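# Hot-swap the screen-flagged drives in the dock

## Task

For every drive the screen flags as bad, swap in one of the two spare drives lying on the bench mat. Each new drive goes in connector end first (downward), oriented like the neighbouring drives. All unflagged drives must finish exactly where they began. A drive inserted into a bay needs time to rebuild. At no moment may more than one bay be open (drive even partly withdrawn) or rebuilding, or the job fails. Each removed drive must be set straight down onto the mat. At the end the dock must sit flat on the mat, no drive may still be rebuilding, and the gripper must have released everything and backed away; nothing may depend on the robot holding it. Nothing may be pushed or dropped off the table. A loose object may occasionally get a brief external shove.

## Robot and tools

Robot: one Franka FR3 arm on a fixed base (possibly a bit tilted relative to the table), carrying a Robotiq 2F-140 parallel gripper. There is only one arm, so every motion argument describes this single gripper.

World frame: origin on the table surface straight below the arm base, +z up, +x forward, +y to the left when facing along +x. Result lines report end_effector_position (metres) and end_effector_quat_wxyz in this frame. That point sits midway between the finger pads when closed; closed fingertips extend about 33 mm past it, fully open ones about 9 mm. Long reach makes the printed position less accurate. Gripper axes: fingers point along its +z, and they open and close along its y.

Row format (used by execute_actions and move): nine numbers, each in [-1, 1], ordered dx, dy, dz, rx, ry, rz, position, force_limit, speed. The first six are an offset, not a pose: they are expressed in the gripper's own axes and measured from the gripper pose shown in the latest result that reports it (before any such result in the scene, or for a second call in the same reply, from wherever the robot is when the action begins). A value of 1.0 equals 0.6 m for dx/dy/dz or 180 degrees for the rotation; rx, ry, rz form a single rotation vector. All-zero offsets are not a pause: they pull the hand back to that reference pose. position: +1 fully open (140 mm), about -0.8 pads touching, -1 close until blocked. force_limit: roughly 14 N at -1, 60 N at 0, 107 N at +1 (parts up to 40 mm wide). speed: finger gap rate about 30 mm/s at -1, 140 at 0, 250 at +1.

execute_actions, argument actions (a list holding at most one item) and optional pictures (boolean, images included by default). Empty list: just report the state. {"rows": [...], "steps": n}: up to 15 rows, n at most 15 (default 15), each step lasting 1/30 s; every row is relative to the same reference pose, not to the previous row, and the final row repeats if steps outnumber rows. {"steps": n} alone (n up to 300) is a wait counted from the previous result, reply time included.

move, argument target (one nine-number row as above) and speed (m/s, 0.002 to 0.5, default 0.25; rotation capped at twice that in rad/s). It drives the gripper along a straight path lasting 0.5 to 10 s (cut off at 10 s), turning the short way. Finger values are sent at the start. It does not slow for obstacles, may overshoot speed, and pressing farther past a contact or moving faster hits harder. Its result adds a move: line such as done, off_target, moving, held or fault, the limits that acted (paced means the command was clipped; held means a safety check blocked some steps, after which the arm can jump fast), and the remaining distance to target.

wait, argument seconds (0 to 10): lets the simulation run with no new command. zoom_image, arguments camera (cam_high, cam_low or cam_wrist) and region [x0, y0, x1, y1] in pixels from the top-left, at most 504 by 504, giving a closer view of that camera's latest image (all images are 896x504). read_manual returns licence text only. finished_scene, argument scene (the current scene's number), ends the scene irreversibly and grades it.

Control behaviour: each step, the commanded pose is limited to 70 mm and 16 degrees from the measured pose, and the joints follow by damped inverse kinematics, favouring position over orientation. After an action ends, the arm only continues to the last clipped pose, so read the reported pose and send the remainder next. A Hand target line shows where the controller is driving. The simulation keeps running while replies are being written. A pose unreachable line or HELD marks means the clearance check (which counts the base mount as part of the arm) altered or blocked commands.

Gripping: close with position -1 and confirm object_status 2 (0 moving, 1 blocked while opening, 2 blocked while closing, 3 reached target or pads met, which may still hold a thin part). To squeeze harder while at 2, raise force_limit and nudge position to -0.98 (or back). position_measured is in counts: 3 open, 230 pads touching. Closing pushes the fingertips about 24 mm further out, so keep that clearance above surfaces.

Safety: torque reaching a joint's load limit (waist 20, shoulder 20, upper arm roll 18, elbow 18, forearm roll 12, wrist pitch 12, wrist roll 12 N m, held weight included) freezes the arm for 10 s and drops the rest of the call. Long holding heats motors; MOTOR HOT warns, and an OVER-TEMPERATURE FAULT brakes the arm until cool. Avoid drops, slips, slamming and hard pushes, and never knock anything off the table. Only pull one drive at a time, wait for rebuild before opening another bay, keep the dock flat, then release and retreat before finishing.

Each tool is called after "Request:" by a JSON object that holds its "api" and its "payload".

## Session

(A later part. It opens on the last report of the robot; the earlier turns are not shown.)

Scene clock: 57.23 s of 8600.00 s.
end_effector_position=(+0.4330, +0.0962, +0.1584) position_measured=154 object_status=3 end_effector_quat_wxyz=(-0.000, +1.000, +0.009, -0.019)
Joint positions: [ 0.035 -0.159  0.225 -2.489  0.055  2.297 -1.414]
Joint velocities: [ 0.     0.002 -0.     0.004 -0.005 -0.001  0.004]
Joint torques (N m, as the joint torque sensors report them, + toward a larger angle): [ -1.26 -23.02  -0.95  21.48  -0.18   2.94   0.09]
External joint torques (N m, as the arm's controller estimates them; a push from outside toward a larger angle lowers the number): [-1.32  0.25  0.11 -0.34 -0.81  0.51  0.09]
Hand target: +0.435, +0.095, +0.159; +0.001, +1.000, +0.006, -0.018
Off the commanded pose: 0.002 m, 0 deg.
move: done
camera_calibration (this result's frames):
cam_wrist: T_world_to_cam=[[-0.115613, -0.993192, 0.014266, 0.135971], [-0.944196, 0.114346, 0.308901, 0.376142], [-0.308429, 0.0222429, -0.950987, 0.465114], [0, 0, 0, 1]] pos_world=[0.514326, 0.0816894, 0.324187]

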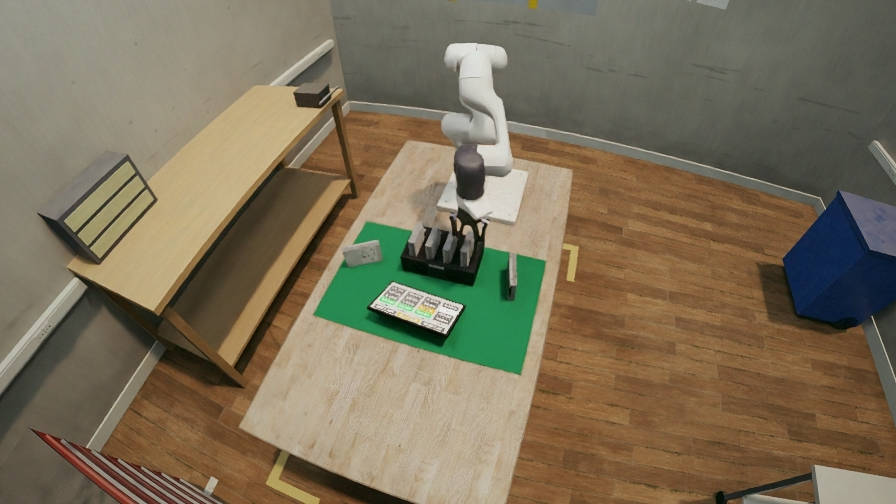

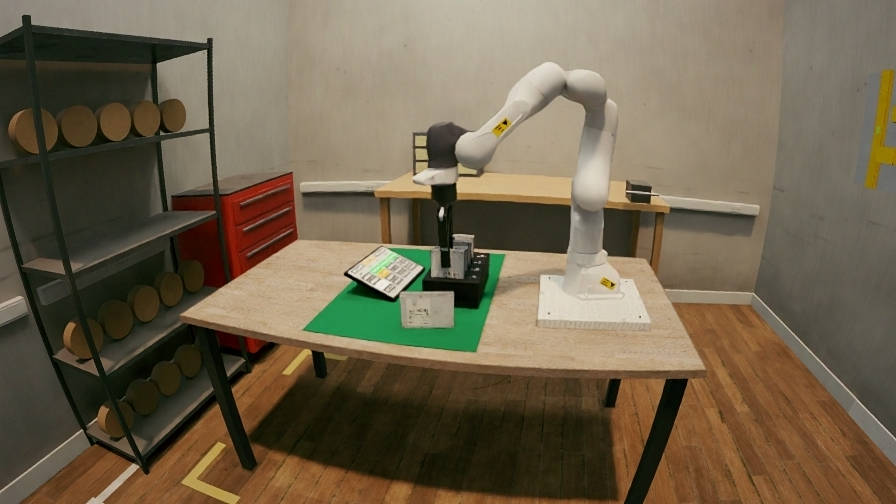

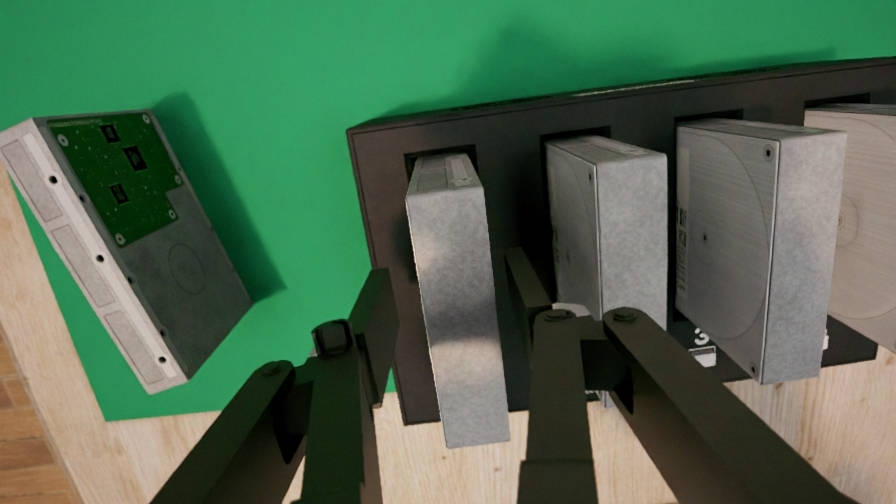

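Request:
{"api": "move", "payload": {"target": [-0.005,0.004,0,0,0.012,0.004,-0.2,0,0], "speed": 0.05}}

Request:
{"api": "move", "payload": {"target": [0,0,0,0,0,0,-1,0,-0.5]}}

Request:
{"api": "move", "payload": {"target": [0,0,-0.17,0,0,0,-1,0,-0.5], "speed": 0.06}}

Request:
{"api": "move", "payload": {"target": [0.4,-0.2,0,0,0,0,-1,0,-0.5], "speed": 0.15}}

Scene clock: 66.20 s of 8600.00 s.
end_effector_position=(+0.4282, +0.0922, +0.1580) position_measured=154 object_status=3 end_effector_quat_wxyz=(+0.002, +1.000, +0.007, -0.004)
Joint positions: [ 0.035 -0.198  0.225 -2.538  0.056  2.336 -1.412]
Joint velocities: [ 0.002 -0.004 -0.    -0.008  0.001  0.027  0.001]
Joint torques (N m, as the joint torque sensors report them, + toward a larger angle): [ -0.23 -24.08  -0.75  20.06   1.5    3.02   0.05]
External joint torques (N m, as the arm's controller estimates them; a push from outside toward a larger angle lowers the number): [-0.32 -2.24  0.51 -1.77  0.88  0.51  0.05]
Hand target: +0.430, +0.094, +0.159; -0.000, +1.000, +0.003, -0.000
Off the commanded pose: 0.002 m, 1 deg.
move: done
camera_calibration (this result's frames):
cam_wrist: T_world_to_cam=[[-0.120502, -0.992614, 0.0140481, 0.133514], [-0.952438, 0.119591, 0.280284, 0.379756], [-0.279893, 0.0203947, -0.959814, 0.45266], [0, 0, 0, 1]] pos_world=[0.504479, 0.0778808, 0.326154]

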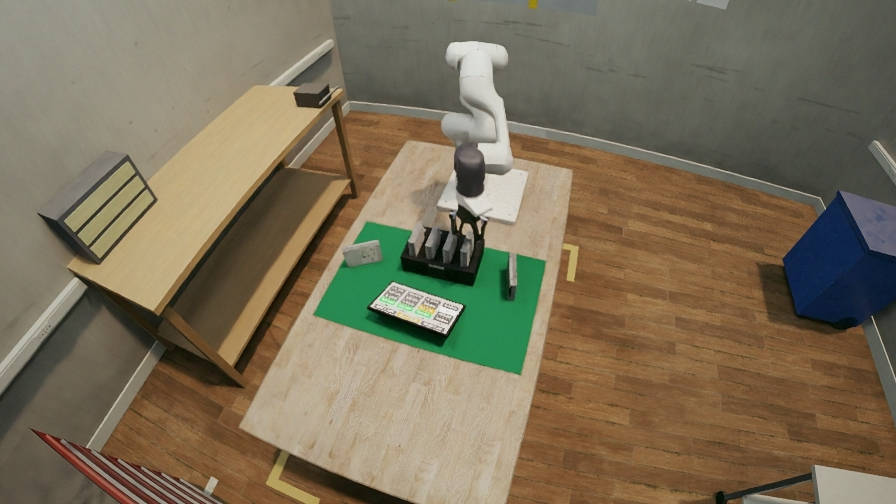

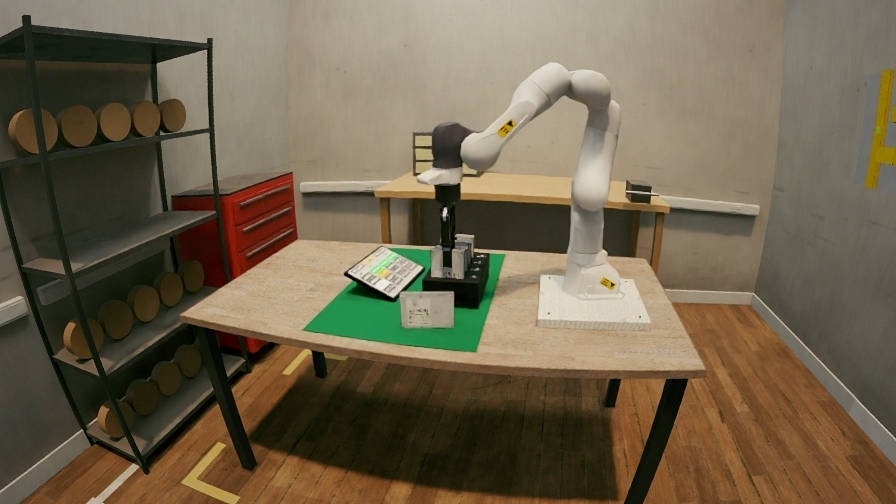

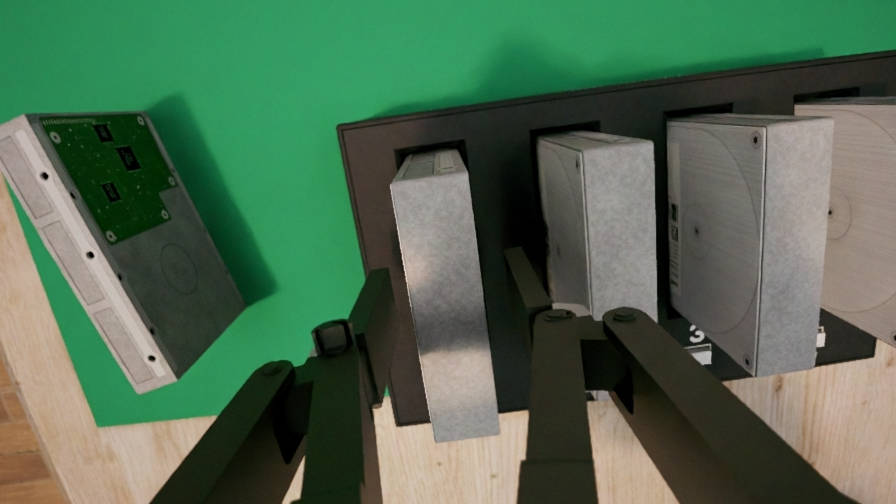

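Scene clock: 66.70 s of 8600.00 s.
end_effector_position=(+0.4283, +0.0928, +0.1581) position_measured=194 object_status=2 end_effector_quat_wxyz=(+0.001, +1.000, +0.007, -0.004)
Joint positions: [ 0.036 -0.198  0.225 -2.538  0.057  2.336 -1.412]
Joint velocities: [ 0.     0.001 -0.001 -0.001  0.001 -0.001 -0.001]
Joint torques (N m, as the joint torque sensors report them, + toward a larger angle): [ -1.18 -22.64  -2.64  21.09   0.27   2.55  -0.22]
External joint torques (N m, as the arm's controller estimates them; a push from outside toward a larger angle lowers the number): [-1.19 -0.82 -1.31 -0.63 -0.35  0.04 -0.22]
Hand target: +0.428, +0.092, +0.158; +0.002, +1.000, +0.007, -0.004
Off the commanded pose: 0.001 m, 0 deg.
move: done
camera_calibration (this result's frames):
cam_wrist: T_world_to_cam=[[-0.120482, -0.992629, 0.0131228, 0.13428], [-0.952544, 0.119319, 0.280042, 0.379842], [-0.279544, 0.02124, -0.959898, 0.45262], [0, 0, 0, 1]] pos_world=[0.504521, 0.0783548, 0.326335]

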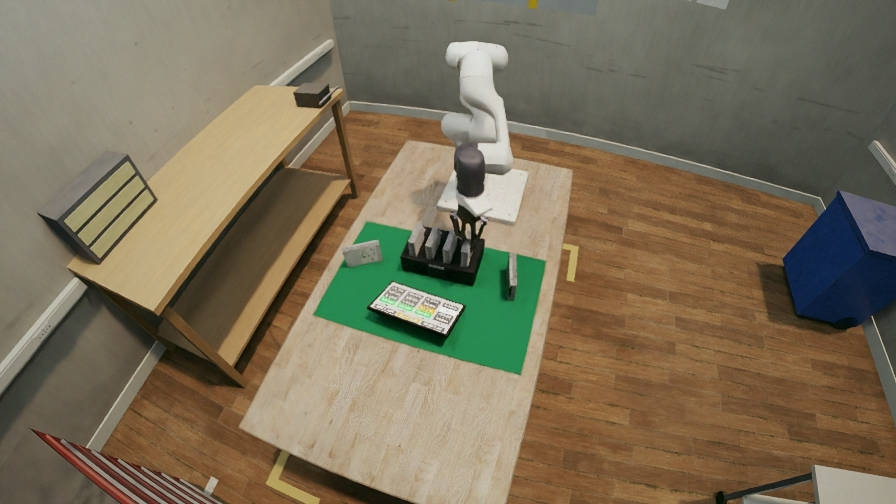

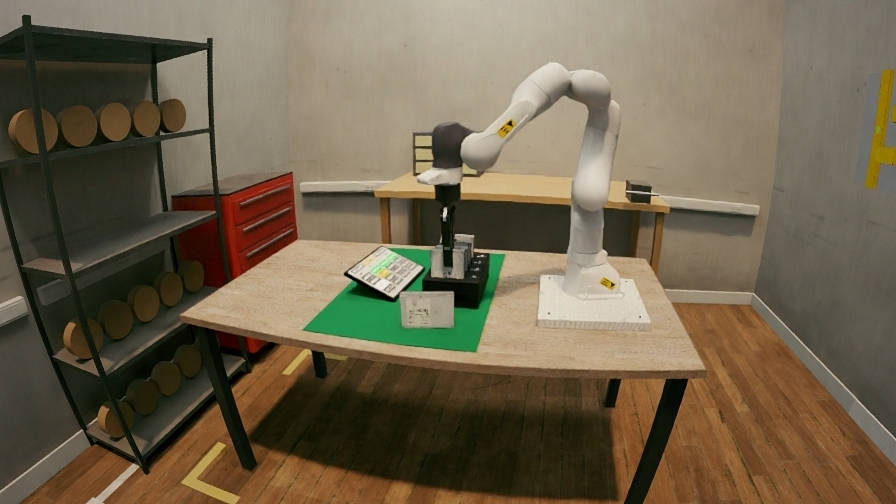

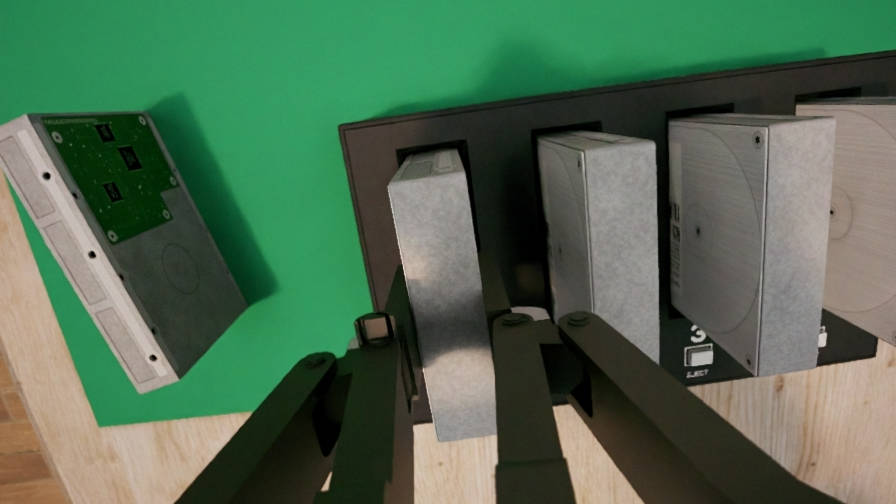

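Scene clock: 68.90 s of 8600.00 s.
end_effector_position=(+0.4281, +0.0948, +0.2565) position_measured=194 object_status=2 end_effector_quat_wxyz=(+0.001, +1.000, +0.006, -0.007)
Joint positions: [ 0.037 -0.332  0.213 -2.392  0.075  2.052 -1.425]
Joint velocities: [ 0.001  0.     0.    -0.     0.001 -0.009 -0.001]
Joint torques (N m, as the joint torque sensors report them, + toward a larger angle): [ -0.91 -22.41  -4.17  25.89   1.6    2.23  -0.61]
External joint torques (N m, as the arm's controller estimates them; a push from outside toward a larger angle lowers the number): [-0.98 -3.17 -2.    2.08  0.84 -0.26 -0.61]
Hand target: +0.429, +0.096, +0.260; -0.001, +1.000, +0.009, -0.004
Off the commanded pose: 0.004 m, 0 deg.
move: off_target
camera_calibration (this result's frames):
cam_wrist: T_world_to_cam=[[-0.121325, -0.992511, 0.0142408, 0.134999], [-0.950873, 0.120328, 0.28524, 0.349711], [-0.284817, 0.0210656, -0.95835, 0.548826], [0, 0, 0, 1]] pos_world=[0.505225, 0.0803461, 0.424294]

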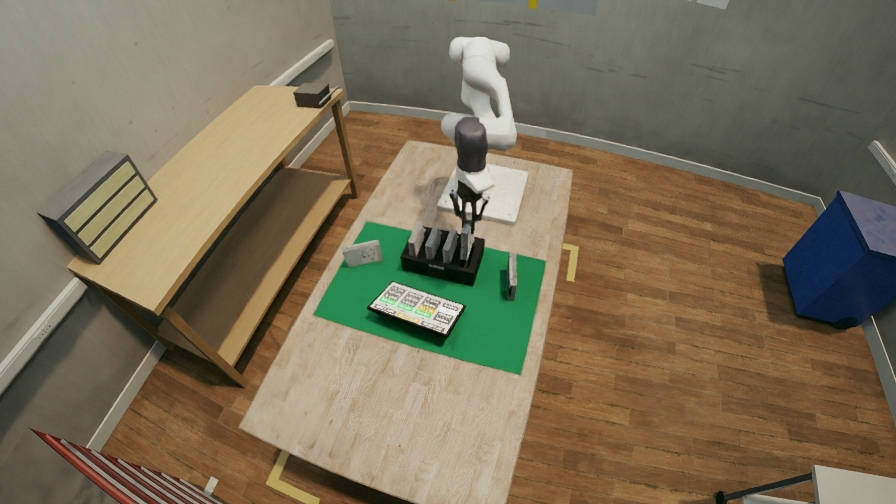

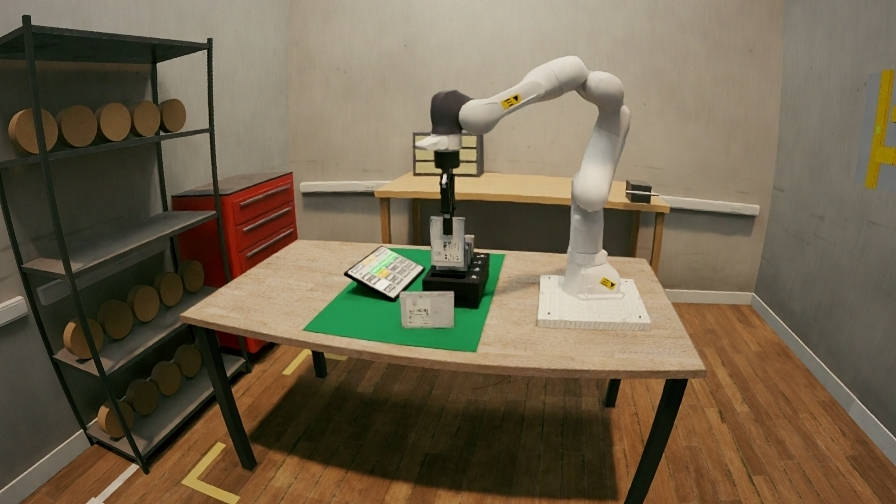

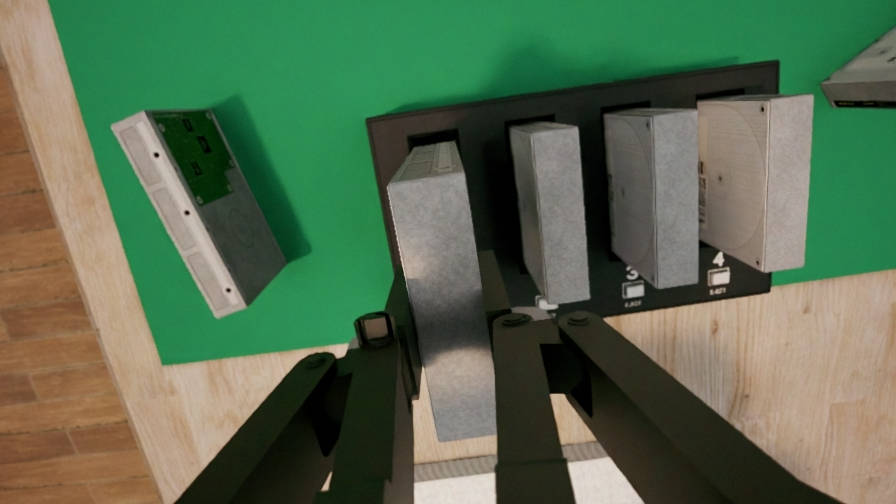

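Scene clock: 71.30 s of 8600.00 s.
end_effector_position=(+0.6648, +0.2173, +0.2436) position_measured=194 object_status=2 end_effector_quat_wxyz=(+0.003, +1.000, +0.013, -0.012)
Joint positions: [ 0.176  0.525  0.249 -1.348 -0.129  1.834 -1.211]
Joint velocities: [ 0.003  0.    -0.004  0.003  0.001 -0.016  0.01 ]
Joint torques (N m, as the joint torque sensors report them, + toward a larger angle): [  0.61 -50.96   3.27  26.21  -0.05   2.19   0.06]
External joint torques (N m, as the arm's controller estimates them; a push from outside toward a larger angle lowers the number): [ 0.45 -3.6  -0.95  2.06 -0.88 -0.28  0.07]
Hand target: +0.666, +0.216, +0.248; +0.005, +1.000, +0.008, -0.009
Off the commanded pose: 0.009 m, 1 deg.
move: off_target
camera_calibration (this result's frames):
cam_wrist: T_world_to_cam=[[-0.108445, -0.993915, 0.0192895, 0.27594], [-0.949705, 0.109317, 0.293445, 0.563326], [-0.293768, 0.0135034, -0.955781, 0.608286], [0, 0, 0, 1]] pos_world=[0.743613, 0.204466, 0.410761]

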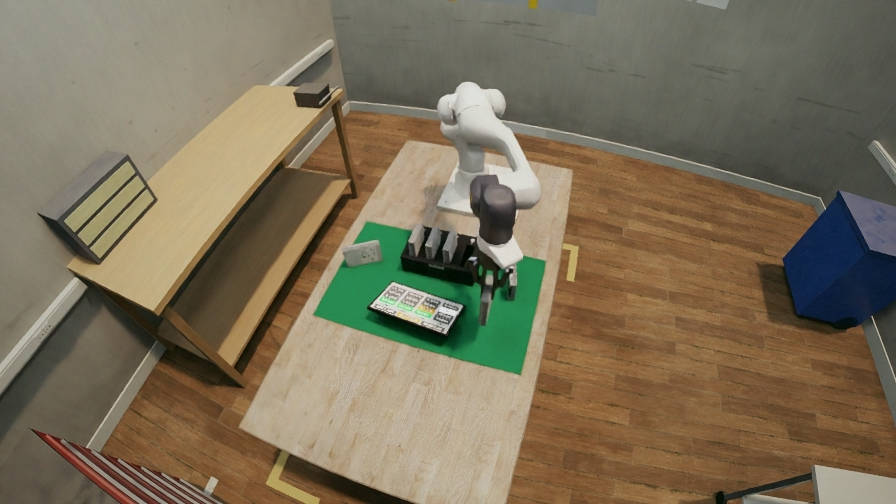

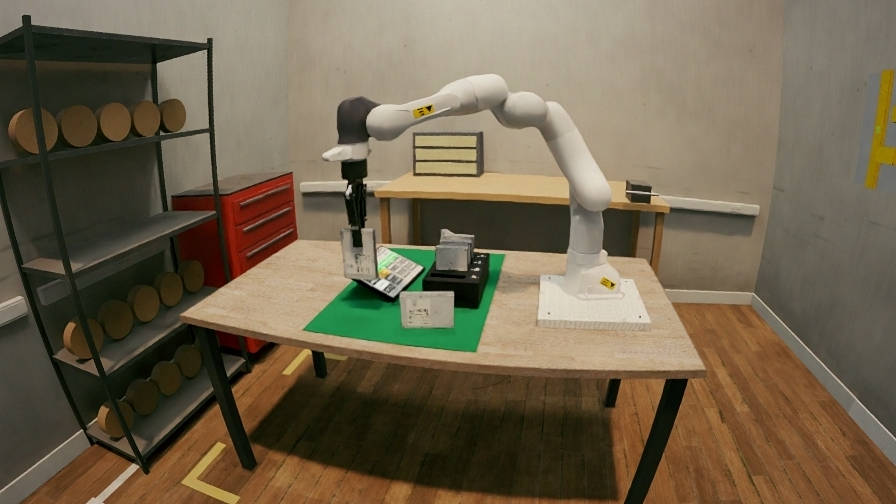

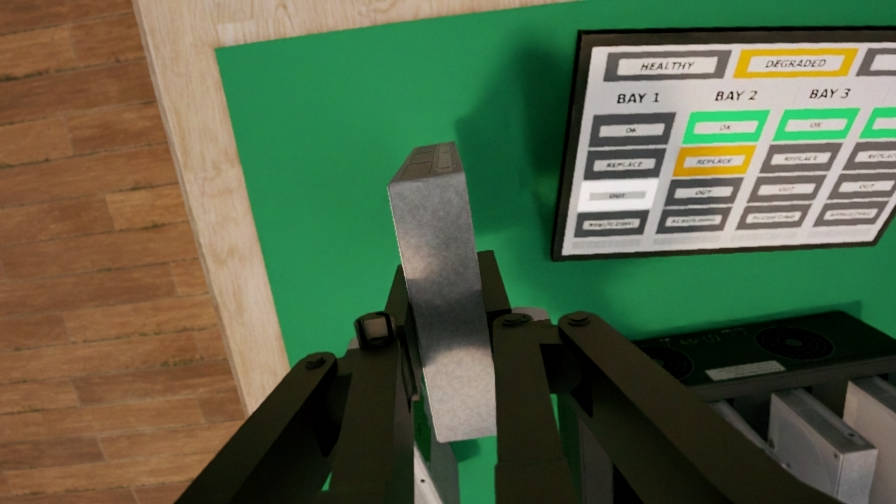

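Request:
{"api": "move", "payload": {"target": [0,-0.03,0.145,0.001,0.007,0,-1,0,-0.5], "speed": 0.1}}

Request:
{"api": "move", "payload": {"target": [0,0,0.015,0,0.003,0,-1,0,-0.5], "speed": 0.01}}

Scene clock: 75.80 s of 8600.00 s.
end_effector_position=(+0.6570, +0.2317, +0.1496) position_measured=194 object_status=2 end_effector_quat_wxyz=(+0.003, +1.000, +0.015, -0.010)
Joint positions: [ 0.193  0.578  0.241 -1.508 -0.149  2.049 -1.177]
Joint velocities: [ 0.003 -0.    -0.    -0.001 -0.001  0.01   0.006]
Joint torques (N m, as the joint torque sensors report them, + toward a larger angle): [  0.9  -54.57   3.87  24.34  -0.29   3.5   -0.06]
External joint torques (N m, as the arm's controller estimates them; a push from outside toward a larger angle lowers the number): [ 0.72 -6.46 -0.85  0.79 -1.05  1.02 -0.06]
Hand target: +0.662, +0.233, +0.156; +0.003, +1.000, +0.012, -0.001
Off the commanded pose: 0.009 m, 1 deg.
move: off_target
camera_calibration (this result's frames):
cam_wrist: T_world_to_cam=[[-0.104099, -0.994395, 0.0184721, 0.28869], [-0.951093, 0.104963, 0.290527, 0.584297], [-0.290837, 0.0126749, -0.956689, 0.514375], [0, 0, 0, 1]] pos_world=[0.735372, 0.219223, 0.31701]

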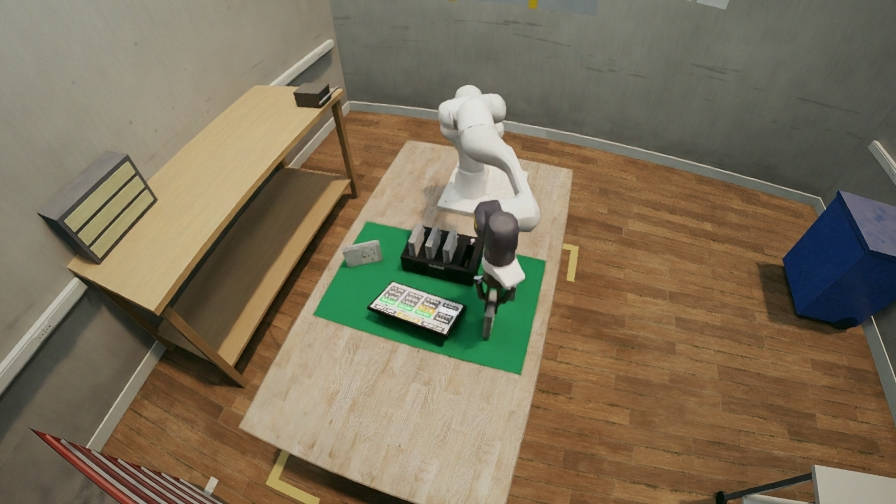

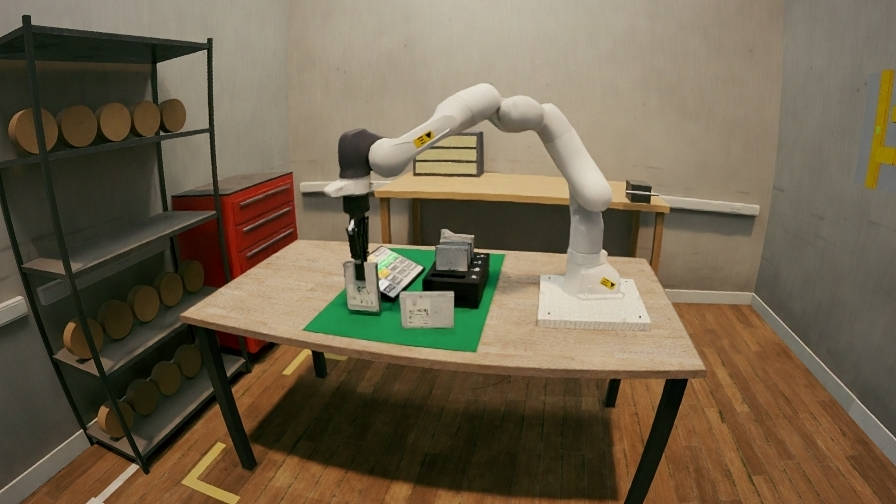

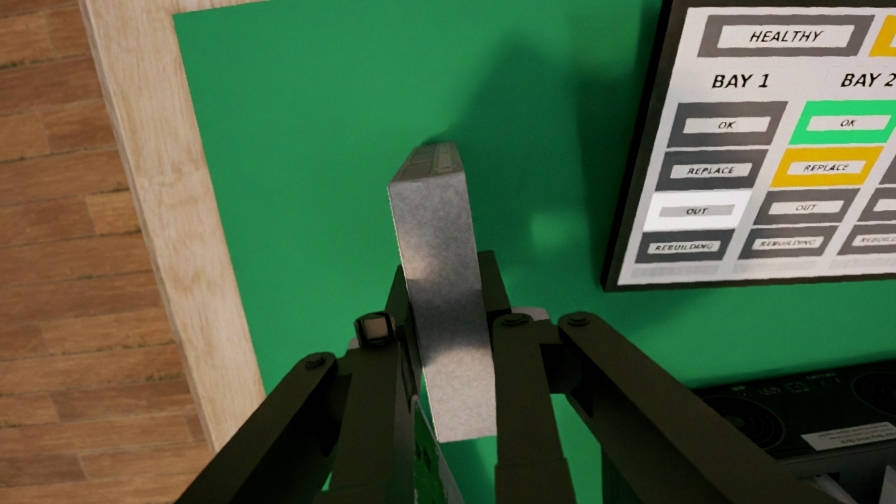

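Scene clock: 76.93 s of 8600.00 s.
end_effector_position=(+0.6517, +0.2316, +0.1358) position_measured=194 object_status=2 end_effector_quat_wxyz=(+0.004, +1.000, +0.017, -0.013)
Joint positions: [ 0.193  0.583  0.24  -1.537 -0.151  2.075 -1.177]
Joint velocities: [ 0.001  0.001 -0.002 -0.001 -0.001  0.011 -0.002]
Joint torques (N m, as the joint torque sensors report them, + toward a larger angle): [ -0.36 -53.27   4.16  23.83  -0.16   3.51  -0.01]
External joint torques (N m, as the arm's controller estimates them; a push from outside toward a larger angle lowers the number): [-0.53 -5.36 -0.59  0.53 -0.9   1.05 -0.01]
Hand target: +0.657, +0.231, +0.141; +0.003, +1.000, +0.015, -0.005
Off the commanded pose: 0.007 m, 1 deg.
move: off_target
camera_calibration (this result's frames):
cam_wrist: T_world_to_cam=[[-0.100445, -0.994739, 0.0201387, 0.285696], [-0.949488, 0.101885, 0.296804, 0.582104], [-0.297294, 0.010691, -0.954726, 0.504006], [0, 0, 0, 1]] pos_world=[0.731235, 0.219497, 0.302663]

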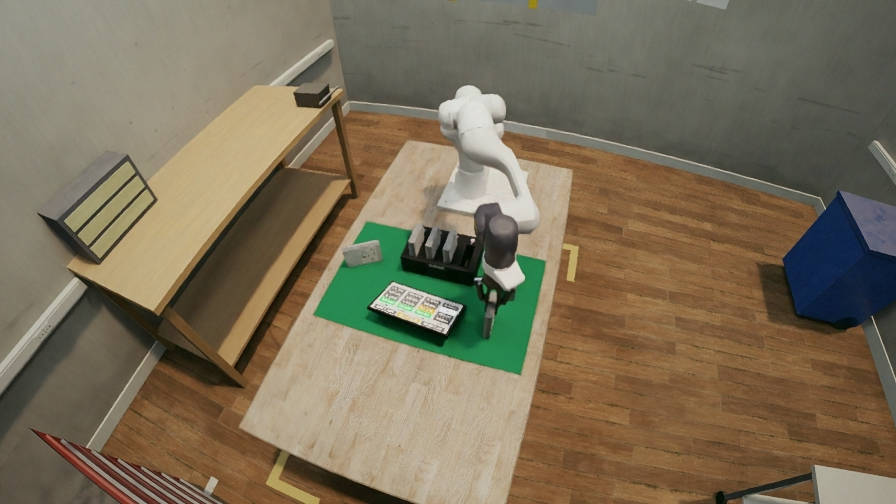

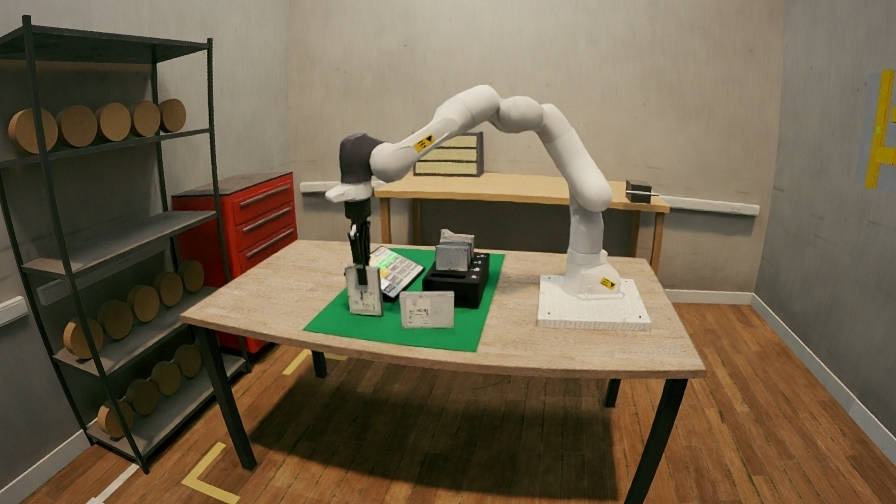

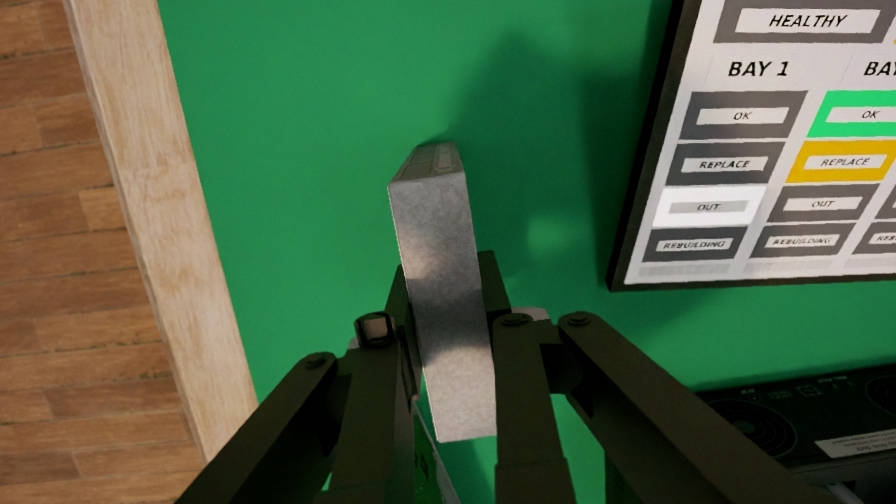

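Request:
{"api": "move", "payload": {"target": [0.006,0,0.008,0,0.008,0,-1,0,-0.5], "speed": 0.01}}

Scene clock: 80.83 s of 8600.00 s.
end_effector_position=(+0.6497, +0.2314, +0.1323) position_measured=194 object_status=2 end_effector_quat_wxyz=(+0.004, +1.000, +0.019, -0.009)
Joint positions: [ 0.193  0.573  0.24  -1.565 -0.155  2.101 -1.176]
Joint velocities: [ 0.001 -0.002  0.    -0.003 -0.001  0.002  0.003]
Joint torques (N m, as the joint torque sensors report them, + toward a larger angle): [ -0.61 -47.7    3.2   22.08  -0.63   5.4   -0.02]
External joint torques (N m, as the arm's controller estimates them; a push from outside toward a larger angle lowers the number): [-0.79 -0.22 -1.5  -1.09 -1.36  2.93 -0.02]
Hand target: +0.655, +0.231, +0.131; +0.004, +1.000, +0.017, -0.001
Off the commanded pose: 0.006 m, 1 deg.
move: off_target
camera_calibration (this result's frames):
cam_wrist: T_world_to_cam=[[-0.0957863, -0.995194, 0.0203311, 0.282443], [-0.952738, 0.0975773, 0.287696, 0.585619], [-0.288297, 0.00818718, -0.957506, 0.495203], [0, 0, 0, 1]] pos_world=[0.727762, 0.219888, 0.299937]

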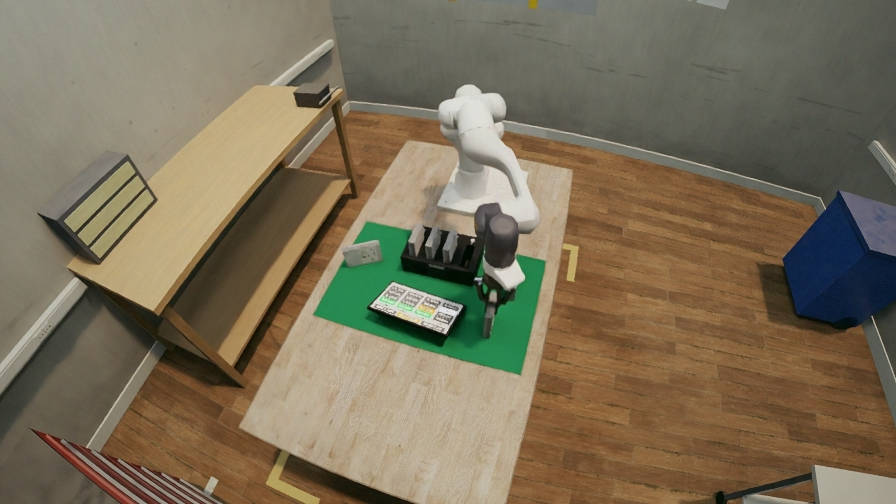

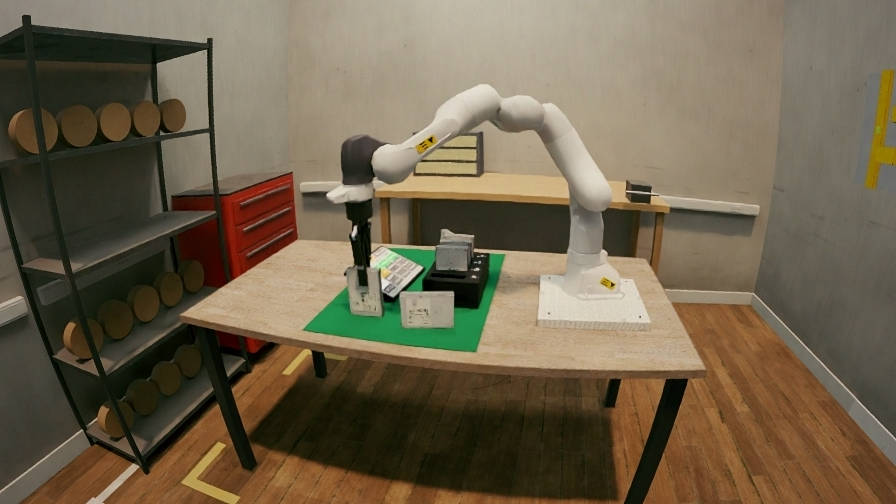

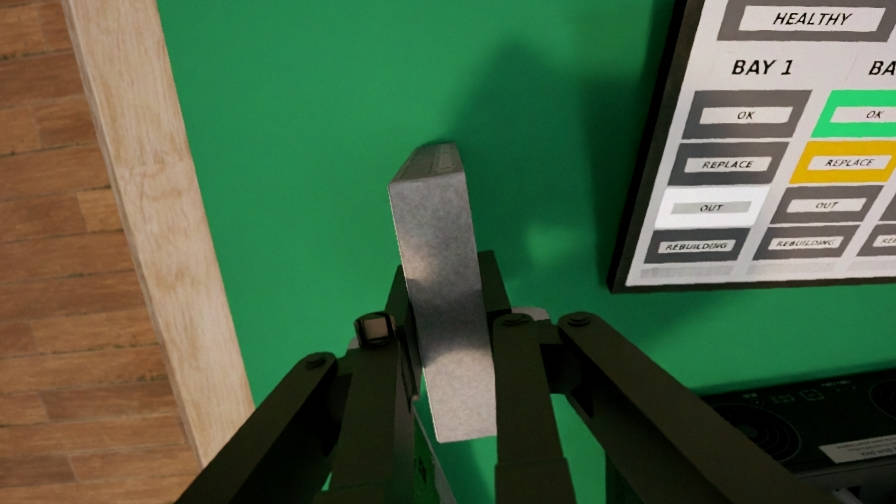

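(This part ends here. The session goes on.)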